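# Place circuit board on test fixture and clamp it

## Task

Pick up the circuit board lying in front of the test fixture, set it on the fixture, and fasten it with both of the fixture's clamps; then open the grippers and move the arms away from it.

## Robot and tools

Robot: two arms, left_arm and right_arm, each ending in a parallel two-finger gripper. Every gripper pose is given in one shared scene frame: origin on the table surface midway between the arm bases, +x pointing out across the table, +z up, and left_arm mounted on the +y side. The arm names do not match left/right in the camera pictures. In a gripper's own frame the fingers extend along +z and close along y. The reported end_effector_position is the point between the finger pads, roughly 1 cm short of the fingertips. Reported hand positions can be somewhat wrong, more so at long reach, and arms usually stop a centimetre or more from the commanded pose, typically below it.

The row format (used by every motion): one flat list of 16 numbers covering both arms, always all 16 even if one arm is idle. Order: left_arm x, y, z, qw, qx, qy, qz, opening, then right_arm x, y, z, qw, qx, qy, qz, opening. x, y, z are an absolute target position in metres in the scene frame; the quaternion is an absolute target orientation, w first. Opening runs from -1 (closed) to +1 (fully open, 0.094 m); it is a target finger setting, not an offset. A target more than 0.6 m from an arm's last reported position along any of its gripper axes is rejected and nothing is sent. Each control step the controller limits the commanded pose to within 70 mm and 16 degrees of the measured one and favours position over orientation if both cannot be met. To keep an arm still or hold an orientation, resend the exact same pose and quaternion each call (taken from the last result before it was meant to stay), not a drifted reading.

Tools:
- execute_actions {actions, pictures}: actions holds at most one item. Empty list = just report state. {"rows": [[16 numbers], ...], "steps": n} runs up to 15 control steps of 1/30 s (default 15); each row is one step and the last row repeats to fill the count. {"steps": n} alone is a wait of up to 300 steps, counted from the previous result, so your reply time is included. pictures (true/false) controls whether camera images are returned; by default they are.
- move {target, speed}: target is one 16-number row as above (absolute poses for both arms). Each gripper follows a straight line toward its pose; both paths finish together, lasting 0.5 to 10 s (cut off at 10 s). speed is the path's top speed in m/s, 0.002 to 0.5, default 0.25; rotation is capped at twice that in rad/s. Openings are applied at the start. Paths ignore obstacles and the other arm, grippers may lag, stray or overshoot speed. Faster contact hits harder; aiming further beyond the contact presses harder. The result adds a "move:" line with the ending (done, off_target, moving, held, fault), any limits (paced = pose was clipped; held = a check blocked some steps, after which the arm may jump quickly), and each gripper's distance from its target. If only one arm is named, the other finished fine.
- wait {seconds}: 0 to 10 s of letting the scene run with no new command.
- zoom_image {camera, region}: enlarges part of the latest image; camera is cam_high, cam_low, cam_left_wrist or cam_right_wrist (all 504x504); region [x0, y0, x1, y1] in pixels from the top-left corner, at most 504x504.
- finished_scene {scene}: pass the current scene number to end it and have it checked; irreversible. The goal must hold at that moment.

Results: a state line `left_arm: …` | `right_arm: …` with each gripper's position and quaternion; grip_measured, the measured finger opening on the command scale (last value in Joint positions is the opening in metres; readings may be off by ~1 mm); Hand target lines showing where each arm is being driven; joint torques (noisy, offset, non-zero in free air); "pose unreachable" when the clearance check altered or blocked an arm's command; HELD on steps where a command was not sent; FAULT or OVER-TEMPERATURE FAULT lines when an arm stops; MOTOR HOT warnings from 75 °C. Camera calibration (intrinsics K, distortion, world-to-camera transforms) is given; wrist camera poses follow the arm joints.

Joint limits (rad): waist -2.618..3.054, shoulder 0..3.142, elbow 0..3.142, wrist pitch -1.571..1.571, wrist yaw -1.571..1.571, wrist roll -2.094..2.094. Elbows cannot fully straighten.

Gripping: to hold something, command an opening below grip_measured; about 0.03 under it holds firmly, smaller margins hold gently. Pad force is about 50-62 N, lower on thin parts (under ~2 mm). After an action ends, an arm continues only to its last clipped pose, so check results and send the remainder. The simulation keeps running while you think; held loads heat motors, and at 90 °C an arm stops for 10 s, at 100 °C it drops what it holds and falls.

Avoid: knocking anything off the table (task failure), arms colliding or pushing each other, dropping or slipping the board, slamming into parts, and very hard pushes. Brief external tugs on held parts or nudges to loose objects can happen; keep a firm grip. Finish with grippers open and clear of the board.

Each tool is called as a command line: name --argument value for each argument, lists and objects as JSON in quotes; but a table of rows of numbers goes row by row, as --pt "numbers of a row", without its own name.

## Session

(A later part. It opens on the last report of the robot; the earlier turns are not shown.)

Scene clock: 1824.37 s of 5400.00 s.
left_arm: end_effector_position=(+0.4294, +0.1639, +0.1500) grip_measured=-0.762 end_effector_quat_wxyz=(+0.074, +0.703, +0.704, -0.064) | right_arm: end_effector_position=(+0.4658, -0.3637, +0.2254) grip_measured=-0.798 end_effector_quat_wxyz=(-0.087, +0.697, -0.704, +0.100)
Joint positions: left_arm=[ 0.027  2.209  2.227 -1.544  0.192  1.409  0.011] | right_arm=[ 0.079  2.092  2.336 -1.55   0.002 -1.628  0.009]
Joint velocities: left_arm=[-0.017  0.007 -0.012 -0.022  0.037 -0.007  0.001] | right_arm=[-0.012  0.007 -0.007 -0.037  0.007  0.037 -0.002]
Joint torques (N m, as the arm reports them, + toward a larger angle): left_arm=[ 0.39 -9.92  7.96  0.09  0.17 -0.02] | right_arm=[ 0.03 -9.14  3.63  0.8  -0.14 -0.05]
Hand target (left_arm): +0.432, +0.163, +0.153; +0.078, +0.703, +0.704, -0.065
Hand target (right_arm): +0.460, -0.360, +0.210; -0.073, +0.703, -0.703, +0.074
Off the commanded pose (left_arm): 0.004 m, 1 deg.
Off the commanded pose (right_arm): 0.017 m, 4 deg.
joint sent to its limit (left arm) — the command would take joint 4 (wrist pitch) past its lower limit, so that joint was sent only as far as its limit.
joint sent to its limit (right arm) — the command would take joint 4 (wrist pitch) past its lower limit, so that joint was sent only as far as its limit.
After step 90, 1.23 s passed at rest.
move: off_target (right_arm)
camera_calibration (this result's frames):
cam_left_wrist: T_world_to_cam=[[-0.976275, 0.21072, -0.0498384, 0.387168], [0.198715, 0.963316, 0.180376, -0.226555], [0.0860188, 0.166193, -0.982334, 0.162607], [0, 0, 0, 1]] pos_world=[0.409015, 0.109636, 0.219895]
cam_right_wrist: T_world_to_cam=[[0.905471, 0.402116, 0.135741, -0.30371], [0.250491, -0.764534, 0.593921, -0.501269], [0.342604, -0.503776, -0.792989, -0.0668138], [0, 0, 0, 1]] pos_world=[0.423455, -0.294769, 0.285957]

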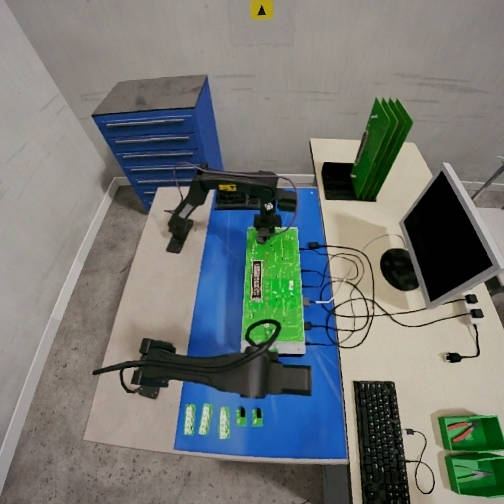

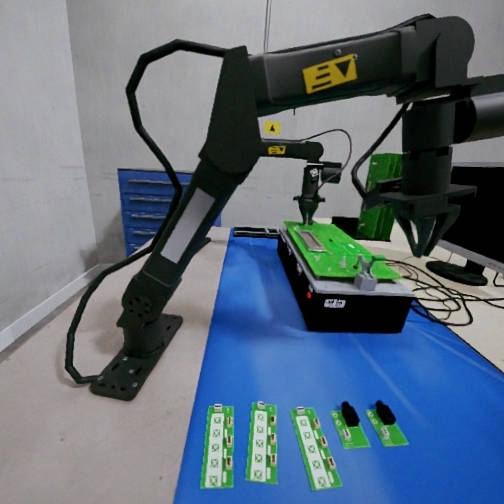

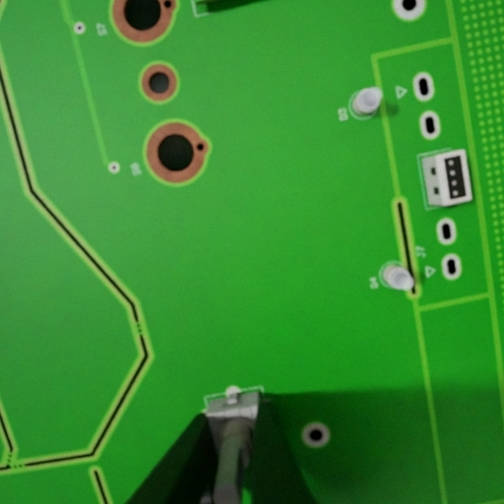

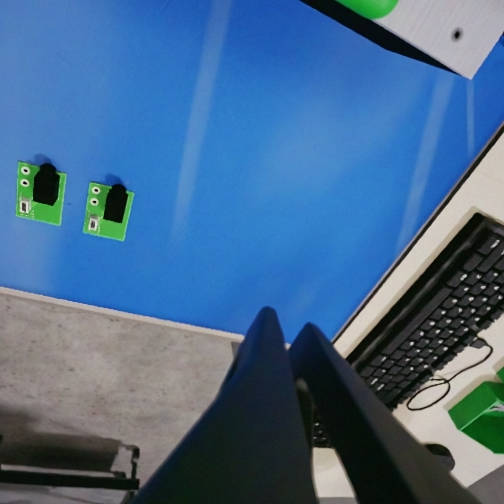

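move --target '[0.427,0.163,0.135,0.07,0.70,0.70,-0.07,-0.85,0.46,-0.36,0.21,-0.07,0.70,-0.70,0.07,-0.8]' --speed 0.008

move --target '[0.427,0.163,0.122,0.07,0.70,0.70,-0.07,-0.85,0.46,-0.36,0.21,-0.07,0.70,-0.70,0.07,-0.8]' --speed 0.008

Scene clock: 1833.57 s of 5400.00 s.
left_arm: end_effector_position=(+0.4269, +0.1646, +0.1357) grip_measured=-0.763 end_effector_quat_wxyz=(+0.064, +0.702, +0.705, -0.071) | right_arm: end_effector_position=(+0.4658, -0.3637, +0.2254) grip_measured=-0.798 end_effector_quat_wxyz=(-0.087, +0.697, -0.704, +0.100)
Joint positions: left_arm=[ 0.027  2.209  2.169 -1.51   0.19   1.409  0.011] | right_arm=[ 0.079  2.092  2.336 -1.55   0.002 -1.628  0.009]
Joint velocities: left_arm=[ 0.002  0.002  0.007  0.007  0.007 -0.037 -0.001] | right_arm=[-0.002  0.007 -0.012 -0.022  0.081 -0.066 -0.   ]
Joint torques (N m, as the arm reports them, + toward a larger angle): left_arm=[ -0.06 -11.2    4.23   0.3    0.19  -0.01] | right_arm=[ 0.03 -9.14  3.63  0.81 -0.14 -0.04]
Hand target (left_arm): +0.427, +0.163, +0.135; +0.070, +0.704, +0.704, -0.070
Hand target (right_arm): +0.460, -0.360, +0.210; -0.073, +0.703, -0.703, +0.074
Off the commanded pose (left_arm): 0.002 m, 1 deg.
Off the commanded pose (right_arm): 0.017 m, 4 deg.
joint sent to its limit (right arm) — the command would take joint 4 (wrist pitch) past its lower limit, so that joint was sent only as far as its limit.
After step 90, 1.67 s passed at rest.
move: off_target (right_arm)
camera_calibration (this result's frames):
cam_left_wrist: T_world_to_cam=[[-0.977165, 0.210867, -0.026156, 0.381067], [0.202843, 0.962394, 0.180702, -0.225775], [0.0632764, 0.17127, -0.98319, 0.15766], [0, 0, 0, 1]] pos_world=[0.408186, 0.109927, 0.205774]
cam_right_wrist: T_world_to_cam=[[0.905471, 0.402116, 0.135741, -0.30371], [0.250491, -0.764534, 0.593921, -0.501269], [0.342604, -0.503776, -0.792989, -0.0668138], [0, 0, 0, 1]] pos_world=[0.423455, -0.294769, 0.285957]

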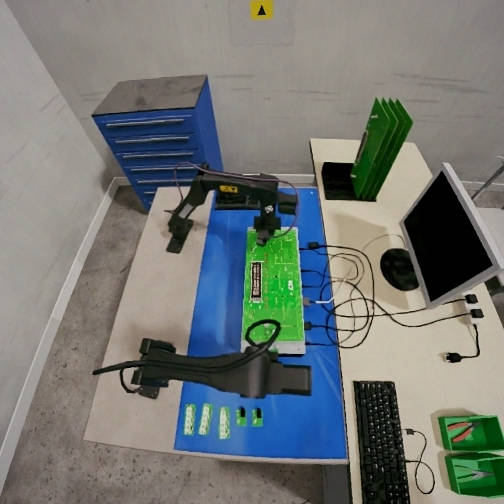

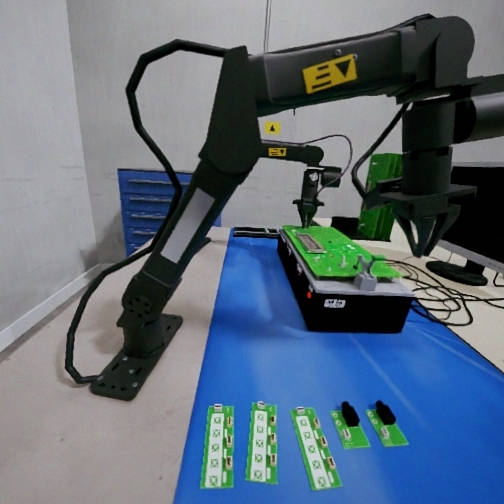

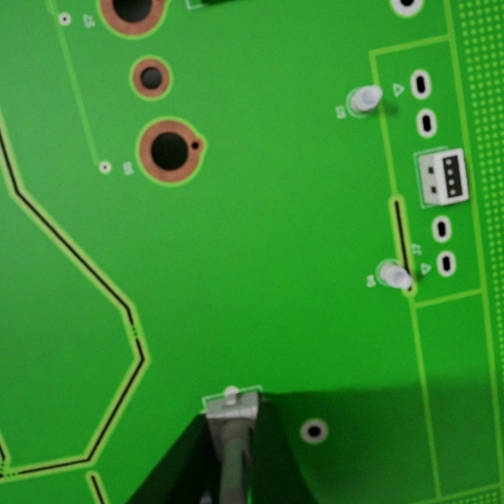

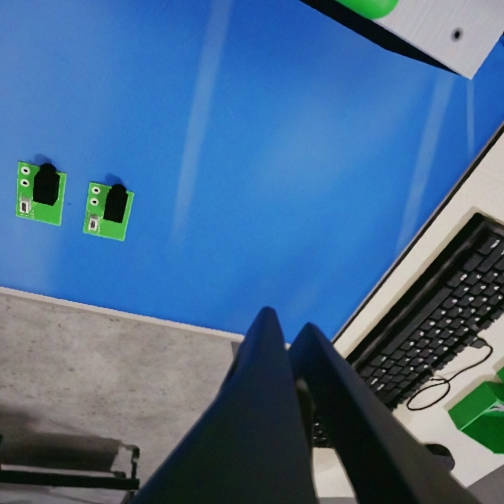

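Scene clock: 1838.10 s of 5400.00 s.
left_arm: end_effector_position=(+0.4266, +0.1646, +0.1344) grip_measured=-0.762 end_effector_quat_wxyz=(+0.074, +0.703, +0.705, -0.064) | right_arm: end_effector_position=(+0.4658, -0.3637, +0.2254) grip_measured=-0.798 end_effector_quat_wxyz=(-0.087, +0.697, -0.704, +0.100)
Joint positions: left_arm=[ 0.027  2.174  2.107 -1.459  0.191  1.409  0.011] | right_arm=[ 0.079  2.092  2.336 -1.55   0.002 -1.628  0.009]
Joint velocities: left_arm=[-0.002 -0.027 -0.007 -0.022 -0.066 -0.095  0.001] | right_arm=[-0.007 -0.012  0.002 -0.022  0.037 -0.007  0.001]
Joint torques (N m, as the arm reports them, + toward a larger angle): left_arm=[-0.04 -9.7   3.74  0.47  0.22 -0.01] | right_arm=[ 0.03 -9.14  3.63  0.81 -0.14 -0.04]
Hand target (left_arm): +0.426, +0.163, +0.122; +0.070, +0.704, +0.704, -0.071
Hand target (right_arm): +0.460, -0.360, +0.210; -0.073, +0.703, -0.703, +0.074
Off the commanded pose (left_arm): 0.012 m, 1 deg.
Off the commanded pose (right_arm): 0.017 m, 4 deg.
joint sent to its limit (right arm) — the command would take joint 4 (wrist pitch) past its lower limit, so that joint was sent only as far as its limit.
move: off_target (left_arm, right_arm)
camera_calibration (this result's frames):
cam_left_wrist: T_world_to_cam=[[-0.976258, 0.210724, -0.0501532, 0.383627], [0.198565, 0.963132, 0.181517, -0.223871], [0.086554, 0.167249, -0.982108, 0.147015], [0, 0, 0, 1]] pos_world=[0.406247, 0.11019, 0.204261]
cam_right_wrist: T_world_to_cam=[[0.905471, 0.402116, 0.135741, -0.30371], [0.250491, -0.764534, 0.593921, -0.501269], [0.342604, -0.503776, -0.792989, -0.0668138], [0, 0, 0, 1]] pos_world=[0.423455, -0.294769, 0.285957]

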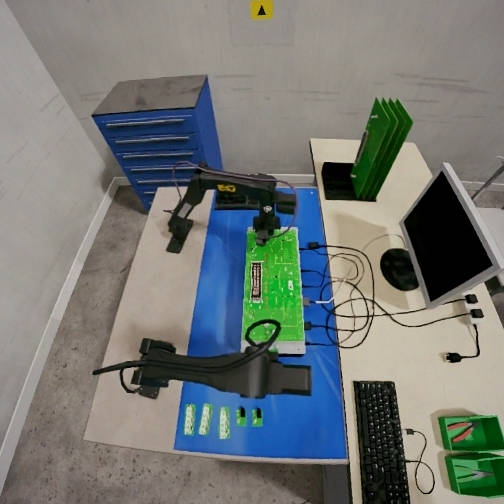

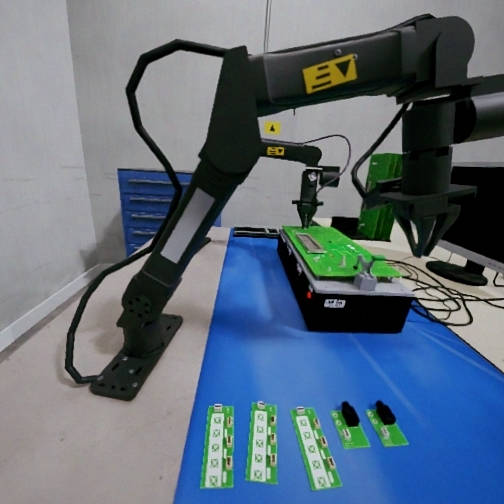

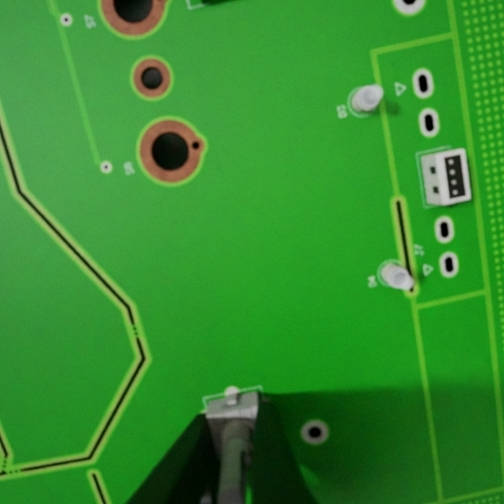

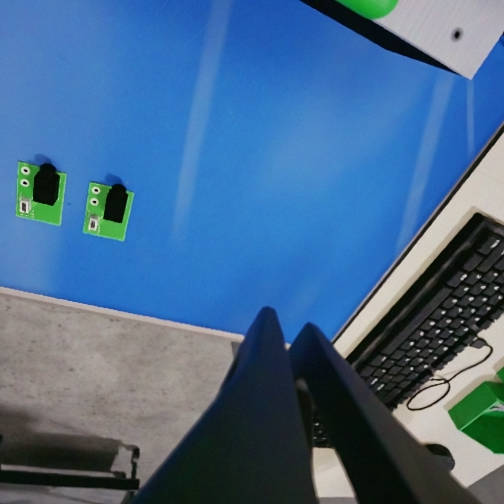

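move --target '[0.428,0.163,0.150,0.07,0.70,0.70,-0.07,-0.85,0.46,-0.36,0.21,-0.07,0.70,-0.70,0.07,-0.8]' --speed 0.015

move --target '[0.433,0.163,0.149,0.07,0.70,0.70,-0.07,-0.85,0.46,-0.36,0.21,-0.07,0.70,-0.70,0.07,-0.8]' --speed 0.008

move --target '[0.4295,0.163,0.125,0.07,0.70,0.70,-0.07,-0.85,0.46,-0.36,0.21,-0.07,0.70,-0.70,0.07,-0.8]' --speed 0.006

Scene clock: 1847.03 s of 5400.00 s.
left_arm: end_effector_position=(+0.4277, +0.1644, +0.1460) grip_measured=-0.762 end_effector_quat_wxyz=(+0.070, +0.703, +0.705, -0.067) | right_arm: end_effector_position=(+0.4658, -0.3637, +0.2254) grip_measured=-0.798 end_effector_quat_wxyz=(-0.087, +0.697, -0.704, +0.100)
Joint positions: left_arm=[ 0.027  2.207  2.207 -1.536  0.191  1.409  0.011] | right_arm=[ 0.079  2.092  2.336 -1.55   0.002 -1.628  0.009]
Joint velocities: left_arm=[-0.002  0.002 -0.002 -0.022 -0.007  0.007 -0.   ] | right_arm=[ 0.007 -0.007 -0.002 -0.007 -0.095  0.037  0.001]
Joint torques (N m, as the arm reports them, + toward a larger angle): left_arm=[-0.05 -9.95  8.22  0.04  0.2  -0.02] | right_arm=[ 0.03 -9.14  3.61  0.8  -0.14 -0.04]
Hand target (left_arm): +0.428, +0.163, +0.150; +0.072, +0.703, +0.704, -0.069
Hand target (right_arm): +0.460, -0.360, +0.210; -0.073, +0.703, -0.703, +0.074
Off the commanded pose (left_arm): 0.004 m, 0 deg.
Off the commanded pose (right_arm): 0.017 m, 4 deg.
joint sent to its limit (left arm) — the command would take joint 4 (wrist pitch) past its lower limit, so that joint was sent only as far as its limit.
joint sent to its limit (right arm) — the command would take joint 4 (wrist pitch) past its lower limit, so that joint was sent only as far as its limit.
After step 90, 3.43 s passed at rest.
move: off_target (right_arm)
camera_calibration (this result's frames):
cam_left_wrist: T_world_to_cam=[[-0.976686, 0.21079, -0.0406419, 0.384123], [0.200273, 0.962865, 0.181057, -0.22665], [0.0772978, 0.168697, -0.982632, 0.162139], [0, 0, 0, 1]] pos_world=[0.408027, 0.109912, 0.215971]
cam_right_wrist: T_world_to_cam=[[0.905471, 0.402116, 0.135741, -0.30371], [0.250491, -0.764534, 0.593921, -0.501269], [0.342604, -0.503776, -0.792989, -0.0668138], [0, 0, 0, 1]] pos_world=[0.423455, -0.294769, 0.285957]

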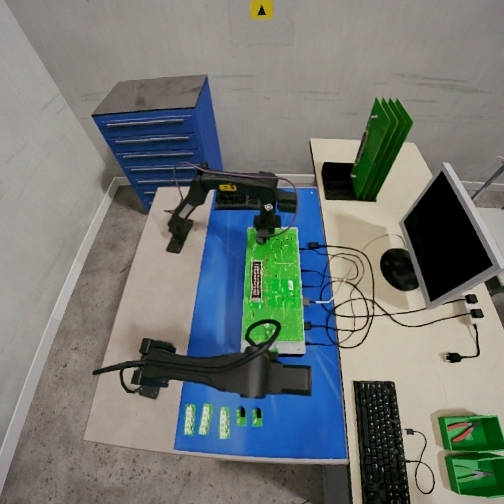

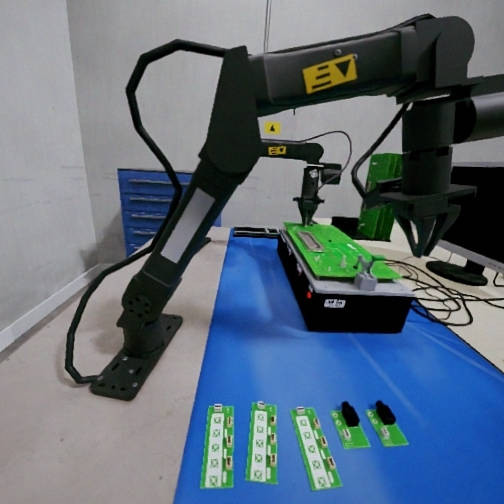

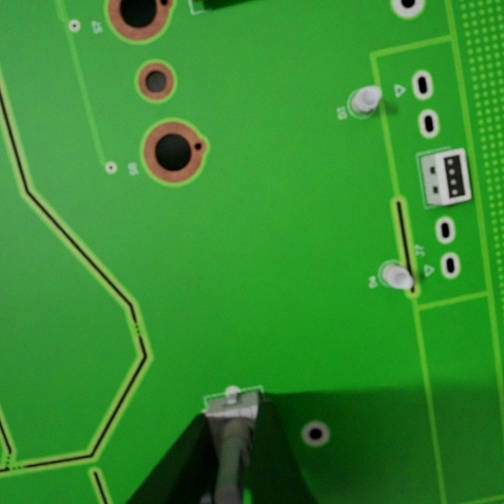

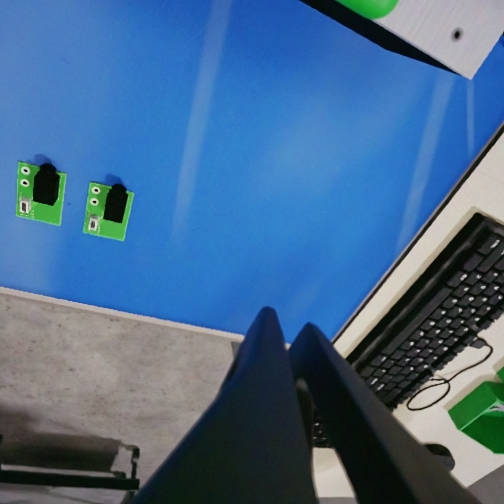

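Scene clock: 1851.57 s of 5400.00 s.
left_arm: end_effector_position=(+0.4300, +0.1640, +0.1477) grip_measured=-0.762 end_effector_quat_wxyz=(+0.072, +0.703, +0.705, -0.065) | right_arm: end_effector_position=(+0.4658, -0.3637, +0.2254) grip_measured=-0.798 end_effector_quat_wxyz=(-0.087, +0.697, -0.704, +0.100)
Joint positions: left_arm=[ 0.027  2.216  2.229 -1.544  0.191  1.409  0.011] | right_arm=[ 0.079  2.092  2.336 -1.55   0.002 -1.628  0.009]
Joint velocities: left_arm=[-0.017  0.007  0.007 -0.051 -0.066  0.022  0.   ] | right_arm=[ 0.007  0.002  0.002 -0.066 -0.007  0.007  0.   ]
Joint torques (N m, as the arm reports them, + toward a larger angle): left_arm=[ 0.23 -9.39  8.24  0.13  0.23 -0.02] | right_arm=[ 0.02 -9.14  3.62  0.8  -0.14 -0.04]
Hand target (left_arm): +0.433, +0.163, +0.149; +0.075, +0.703, +0.704, -0.067
Hand target (right_arm): +0.460, -0.360, +0.210; -0.073, +0.703, -0.703, +0.074
Off the commanded pose (left_arm): 0.003 m, 1 deg.
Off the commanded pose (right_arm): 0.017 m, 4 deg.
joint sent to its limit (left arm) — the command would take joint 4 (wrist pitch) past its lower limit, so that joint was sent only as far as its limit.
joint sent to its limit (right arm) — the command would take joint 4 (wrist pitch) past its lower limit, so that joint was sent only as far as its limit.
move: off_target (right_arm)
camera_calibration (this result's frames):
cam_left_wrist: T_world_to_cam=[[-0.976492, 0.21076, -0.0452078, 0.387066], [0.199454, 0.962993, 0.18128, -0.226767], [0.0817414, 0.168002, -0.982392, 0.161838], [0, 0, 0, 1]] pos_world=[0.409968, 0.109608, 0.217595]
cam_right_wrist: T_world_to_cam=[[0.905471, 0.402116, 0.135741, -0.30371], [0.250491, -0.764534, 0.593921, -0.501269], [0.342604, -0.503776, -0.792989, -0.0668138], [0, 0, 0, 1]] pos_world=[0.423455, -0.294769, 0.285957]

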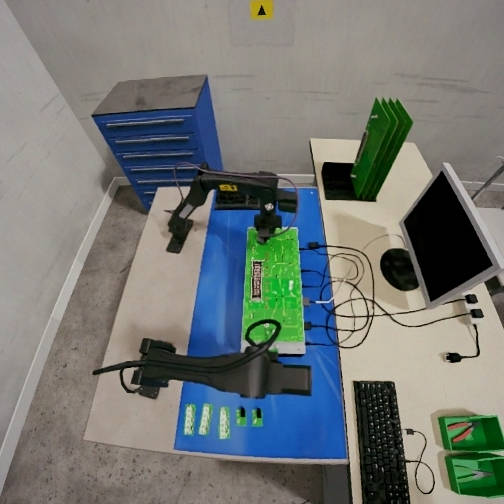

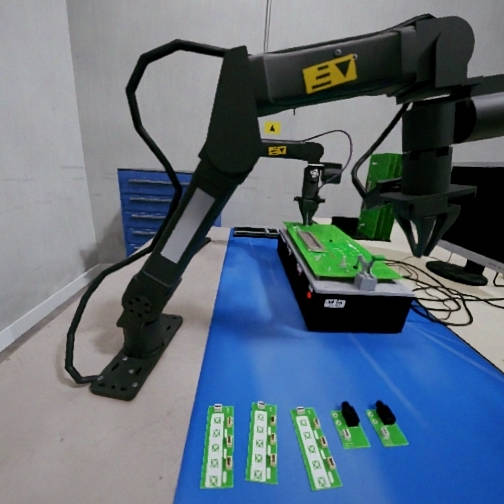

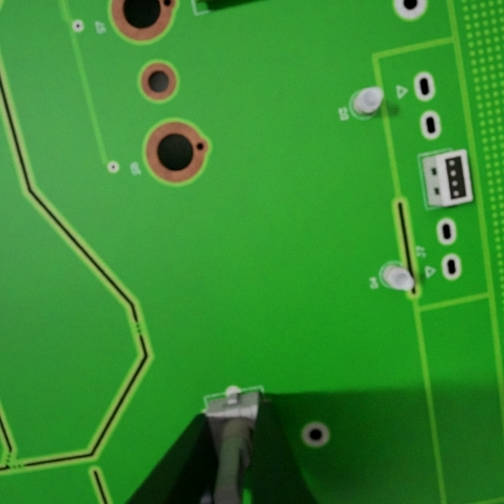

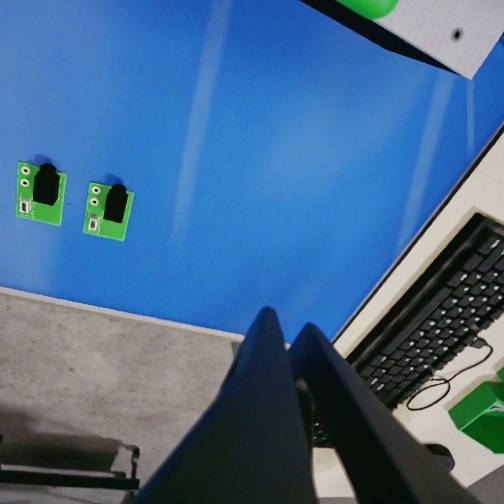

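Scene clock: 1857.50 s of 5400.00 s.
left_arm: end_effector_position=(+0.4279, +0.1644, +0.1348) grip_measured=-0.763 end_effector_quat_wxyz=(+0.070, +0.703, +0.705, -0.066) | right_arm: end_effector_position=(+0.4658, -0.3637, +0.2254) grip_measured=-0.798 end_effector_quat_wxyz=(-0.087, +0.697, -0.704, +0.100)
Joint positions: left_arm=[ 0.027  2.194  2.14  -1.482  0.19   1.409  0.011] | right_arm=[ 0.079  2.092  2.336 -1.55   0.002 -1.628  0.009]
Joint velocities: left_arm=[-0.002 -0.007 -0.017  0.007  0.022 -0.007 -0.   ] | right_arm=[ 0.012 -0.002 -0.007  0.022  0.007  0.007  0.001]
Joint torques (N m, as the arm reports them, + toward a larger angle): left_arm=[ -0.06 -10.05   4.02   0.48   0.24   0.01] | right_arm=[ 0.02 -9.14  3.63  0.8  -0.14 -0.04]
Hand target (left_arm): +0.429, +0.163, +0.125; +0.070, +0.704, +0.704, -0.071
Hand target (right_arm): +0.460, -0.360, +0.210; -0.073, +0.703, -0.703, +0.074
Off the commanded pose (left_arm): 0.010 m, 0 deg.
Off the commanded pose (right_arm): 0.017 m, 4 deg.
joint sent to its limit (right arm) — the command would take joint 4 (wrist pitch) past its lower limit, so that joint was sent only as far as its limit.
move: off_target (right_arm)
camera_calibration (this result's frames):
cam_left_wrist: T_world_to_cam=[[-0.976671, 0.21079, -0.0410005, 0.383826], [0.200181, 0.96281, 0.18145, -0.2247], [0.0777237, 0.16901, -0.982545, 0.150877], [0, 0, 0, 1]] pos_world=[0.408126, 0.109937, 0.204753]
cam_right_wrist: T_world_to_cam=[[0.905471, 0.402116, 0.135741, -0.30371], [0.250491, -0.764534, 0.593921, -0.501269], [0.342604, -0.503776, -0.792989, -0.0668138], [0, 0, 0, 1]] pos_world=[0.423455, -0.294769, 0.285957]

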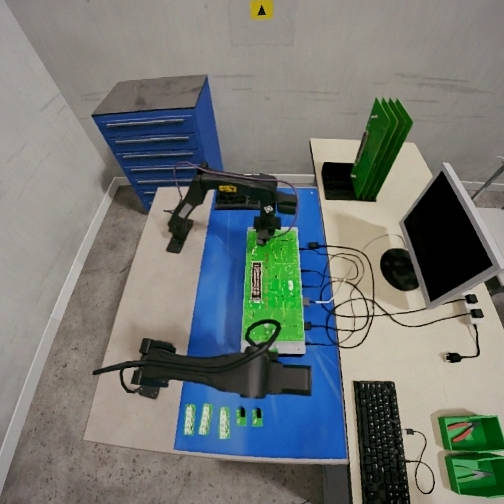

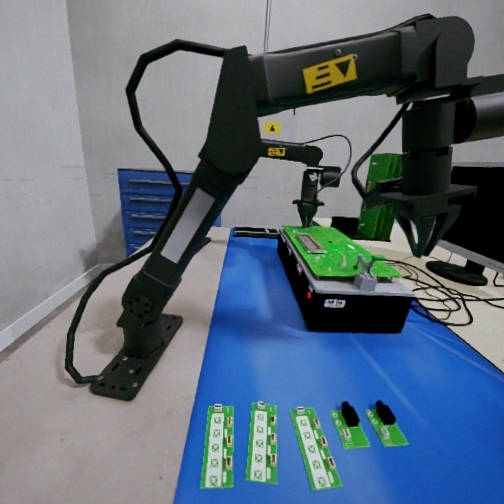

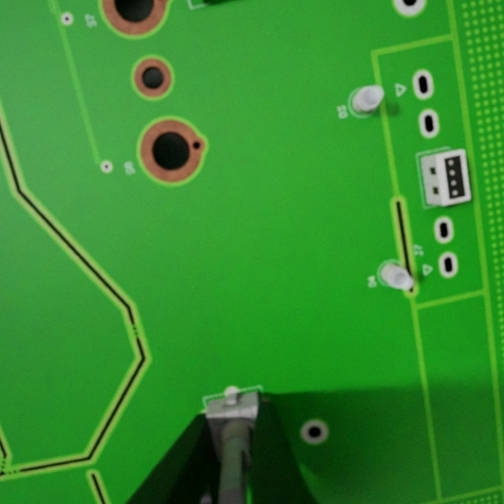

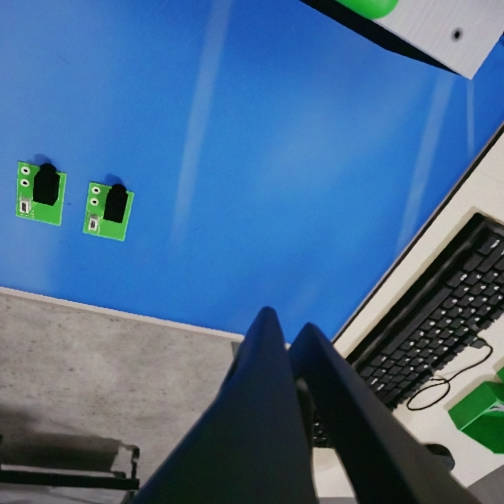

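move --target '[0.432,0.163,0.150,0.07,0.70,0.70,-0.07,-0.85,0.46,-0.36,0.21,-0.07,0.70,-0.70,0.07,-0.8]' --speed 0.015

move --target '[0.437,0.163,0.148,0.07,0.70,0.70,-0.07,-0.85,0.46,-0.36,0.21,-0.07,0.70,-0.70,0.07,-0.8]' --speed 0.008

move --target '[0.4335,0.163,0.125,0.07,0.70,0.70,-0.07,-0.85,0.46,-0.36,0.21,-0.07,0.70,-0.70,0.07,-0.8]' --speed 0.006

Scene clock: 1868.50 s of 5400.00 s.
left_arm: end_effector_position=(+0.4296, +0.1642, +0.1446) grip_measured=-0.763 end_effector_quat_wxyz=(+0.068, +0.703, +0.705, -0.068) | right_arm: end_effector_position=(+0.4658, -0.3637, +0.2254) grip_measured=-0.798 end_effector_quat_wxyz=(-0.087, +0.697, -0.704, +0.100)
Joint positions: left_arm=[ 0.027  2.221  2.225 -1.543  0.19   1.409  0.011] | right_arm=[ 0.079  2.092  2.336 -1.55   0.002 -1.628  0.009]
Joint velocities: left_arm=[ 0.002 -0.002 -0.012  0.007 -0.022 -0.007 -0.   ] | right_arm=[-0.002 -0.012 -0.002  0.022  0.11  -0.022 -0.   ]
Joint torques (N m, as the arm reports them, + toward a larger angle): left_arm=[  0.21 -10.02   8.24   0.14   0.25  -0.02] | right_arm=[ 0.02 -9.13  3.63  0.8  -0.14 -0.04]
Hand target (left_arm): +0.432, +0.163, +0.150; +0.075, +0.703, +0.704, -0.067
Hand target (right_arm): +0.460, -0.360, +0.210; -0.073, +0.703, -0.703, +0.074
Off the commanded pose (left_arm): 0.006 m, 0 deg.
Off the commanded pose (right_arm): 0.017 m, 4 deg.
joint sent to its limit (left arm) — the command would take joint 4 (wrist pitch) past its lower limit, so that joint was sent only as far as its limit.
joint sent to its limit (right arm) — the command would take joint 4 (wrist pitch) past its lower limit, so that joint was sent only as far as its limit.
After step 90, 5.50 s passed at rest.
move: off_target (right_arm)
camera_calibration (this result's frames):
cam_left_wrist: T_world_to_cam=[[-0.976832, 0.210815, -0.0368144, 0.385459], [0.200933, 0.962692, 0.181243, -0.226836], [0.0736498, 0.169647, -0.982749, 0.162079], [0, 0, 0, 1]] pos_world=[0.41017, 0.109617, 0.214586]
cam_right_wrist: T_world_to_cam=[[0.905471, 0.402116, 0.135741, -0.30371], [0.250491, -0.764534, 0.593921, -0.501269], [0.342604, -0.503776, -0.792989, -0.0668138], [0, 0, 0, 1]] pos_world=[0.423455, -0.294769, 0.285957]

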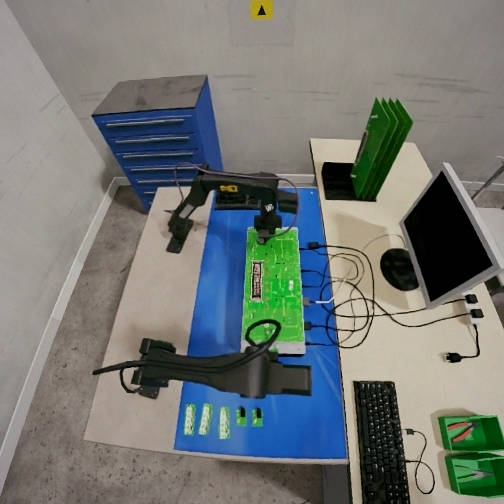

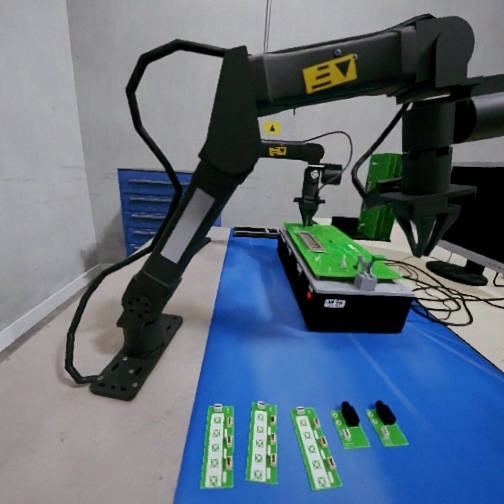

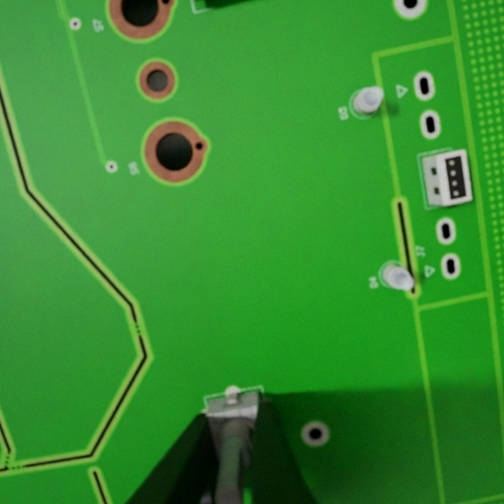

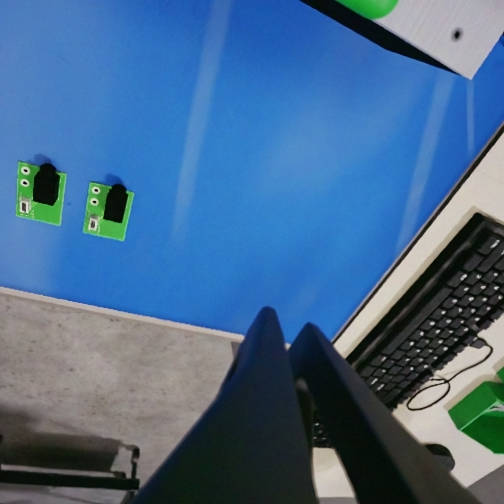

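Scene clock: 1873.03 s of 5400.00 s.
left_arm: end_effector_position=(+0.4314, +0.1639, +0.1451) grip_measured=-0.763 end_effector_quat_wxyz=(+0.068, +0.703, +0.705, -0.068) | right_arm: end_effector_position=(+0.4658, -0.3637, +0.2254) grip_measured=-0.798 end_effector_quat_wxyz=(-0.087, +0.697, -0.704, +0.100)
Joint positions: left_arm=[ 0.027  2.234  2.248 -1.554  0.19   1.409  0.011] | right_arm=[ 0.079  2.092  2.336 -1.55   0.002 -1.628  0.009]
Joint velocities: left_arm=[ 0.002 -0.002 -0.007  0.007 -0.037  0.007 -0.002] | right_arm=[ 0.017 -0.012 -0.007  0.037  0.051 -0.007  0.   ]
Joint torques (N m, as the arm reports them, + toward a larger angle): left_arm=[ 0.46 -9.87  8.07  0.17  0.22 -0.05] | right_arm=[ 0.03 -9.14  3.63  0.81 -0.14 -0.05]
Hand target (left_arm): +0.437, +0.163, +0.148; +0.077, +0.703, +0.704, -0.066
Hand target (right_arm): +0.460, -0.360, +0.210; -0.073, +0.703, -0.703, +0.074
Off the commanded pose (left_arm): 0.006 m, 0 deg.
Off the commanded pose (right_arm): 0.017 m, 4 deg.
joint sent to its limit (left arm) — the command would take joint 4 (wrist pitch) past its lower limit, so that joint was sent only as far as its limit.
joint sent to its limit (right arm) — the command would take joint 4 (wrist pitch) past its lower limit, so that joint was sent only as far as its limit.
move: off_target (right_arm)
camera_calibration (this result's frames):
cam_left_wrist: T_world_to_cam=[[-0.976778, 0.211185, -0.0361245, 0.387092], [0.201417, 0.962596, 0.18122, -0.227203], [0.0730443, 0.169736, -0.982779, 0.16272], [0, 0, 0, 1]] pos_world=[0.411979, 0.109337, 0.215075]
cam_right_wrist: T_world_to_cam=[[0.905471, 0.402116, 0.135741, -0.30371], [0.250491, -0.764534, 0.593921, -0.501269], [0.342604, -0.503776, -0.792989, -0.0668138], [0, 0, 0, 1]] pos_world=[0.423455, -0.294769, 0.285957]

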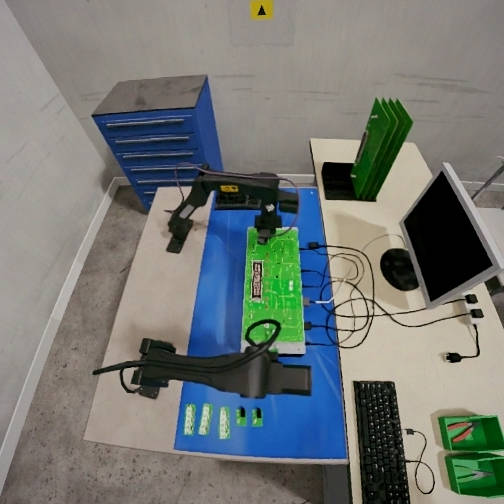

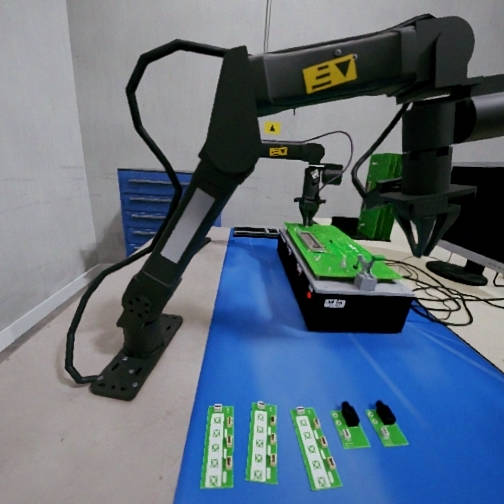

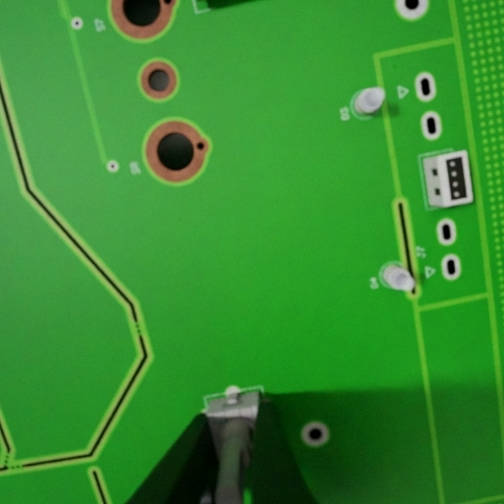

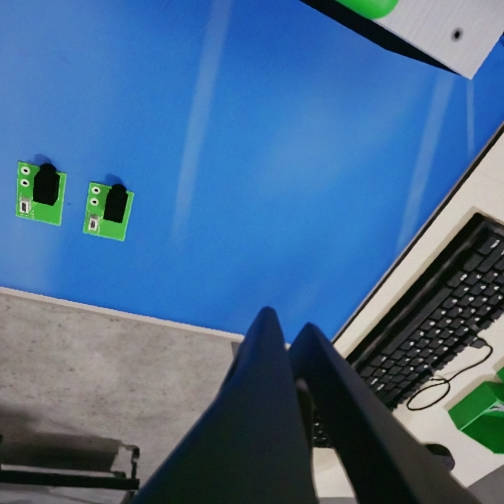

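Scene clock: 1878.97 s of 5400.00 s.
left_arm: end_effector_position=(+0.4292, +0.1642, +0.1350) grip_measured=-0.763 end_effector_quat_wxyz=(+0.066, +0.703, +0.705, -0.069) | right_arm: end_effector_position=(+0.4658, -0.3637, +0.2254) grip_measured=-0.798 end_effector_quat_wxyz=(-0.087, +0.697, -0.704, +0.100)
Joint positions: left_arm=[ 0.027  2.214  2.175 -1.505  0.19   1.41   0.011] | right_arm=[ 0.079  2.092  2.336 -1.55   0.002 -1.628  0.009]
Joint velocities: left_arm=[-0.012 -0.022 -0.012  0.037 -0.022 -0.066  0.   ] | right_arm=[-0.002 -0.002  0.012  0.066 -0.051 -0.037 -0.001]
Joint torques (N m, as the arm reports them, + toward a larger angle): left_arm=[  0.09 -10.14   4.05   0.49   0.24   0.04] | right_arm=[ 0.04 -9.13  3.63  0.8  -0.14 -0.04]
Hand target (left_arm): +0.433, +0.163, +0.125; +0.070, +0.704, +0.704, -0.071
Hand target (right_arm): +0.460, -0.360, +0.210; -0.073, +0.703, -0.703, +0.074
Off the commanded pose (left_arm): 0.011 m, 1 deg.
Off the commanded pose (right_arm): 0.017 m, 4 deg.
joint sent to its limit (right arm) — the command would take joint 4 (wrist pitch) past its lower limit, so that joint was sent only as far as its limit.
move: off_target (left_arm, right_arm)
camera_calibration (this result's frames):
cam_left_wrist: T_world_to_cam=[[-0.976768, 0.211941, -0.0316998, 0.383788], [0.20293, 0.962316, 0.181015, -0.225844], [0.0688697, 0.170377, -0.982969, 0.154644], [0, 0, 0, 1]] pos_world=[0.410052, 0.109645, 0.205057]
cam_right_wrist: T_world_to_cam=[[0.905471, 0.402116, 0.135741, -0.30371], [0.250491, -0.764534, 0.593921, -0.501269], [0.342604, -0.503776, -0.792989, -0.0668138], [0, 0, 0, 1]] pos_world=[0.423455, -0.294769, 0.285957]

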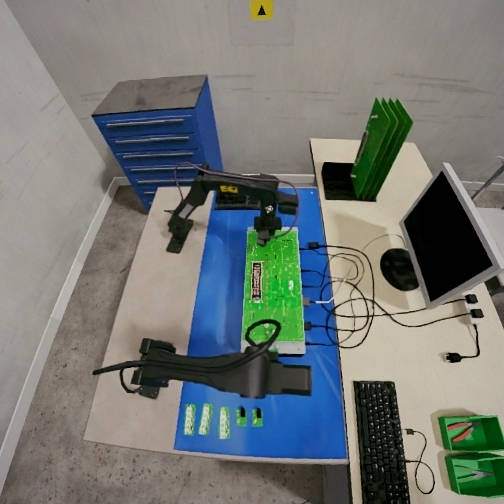

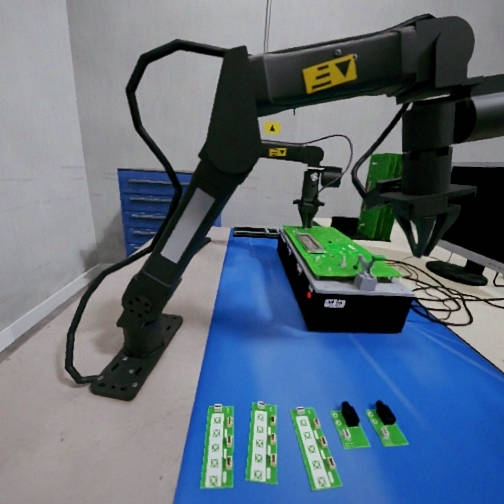

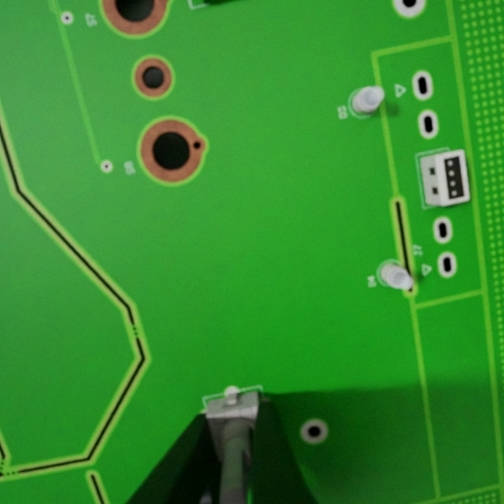

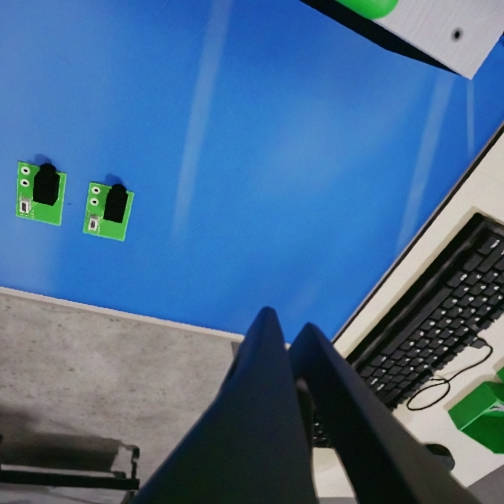

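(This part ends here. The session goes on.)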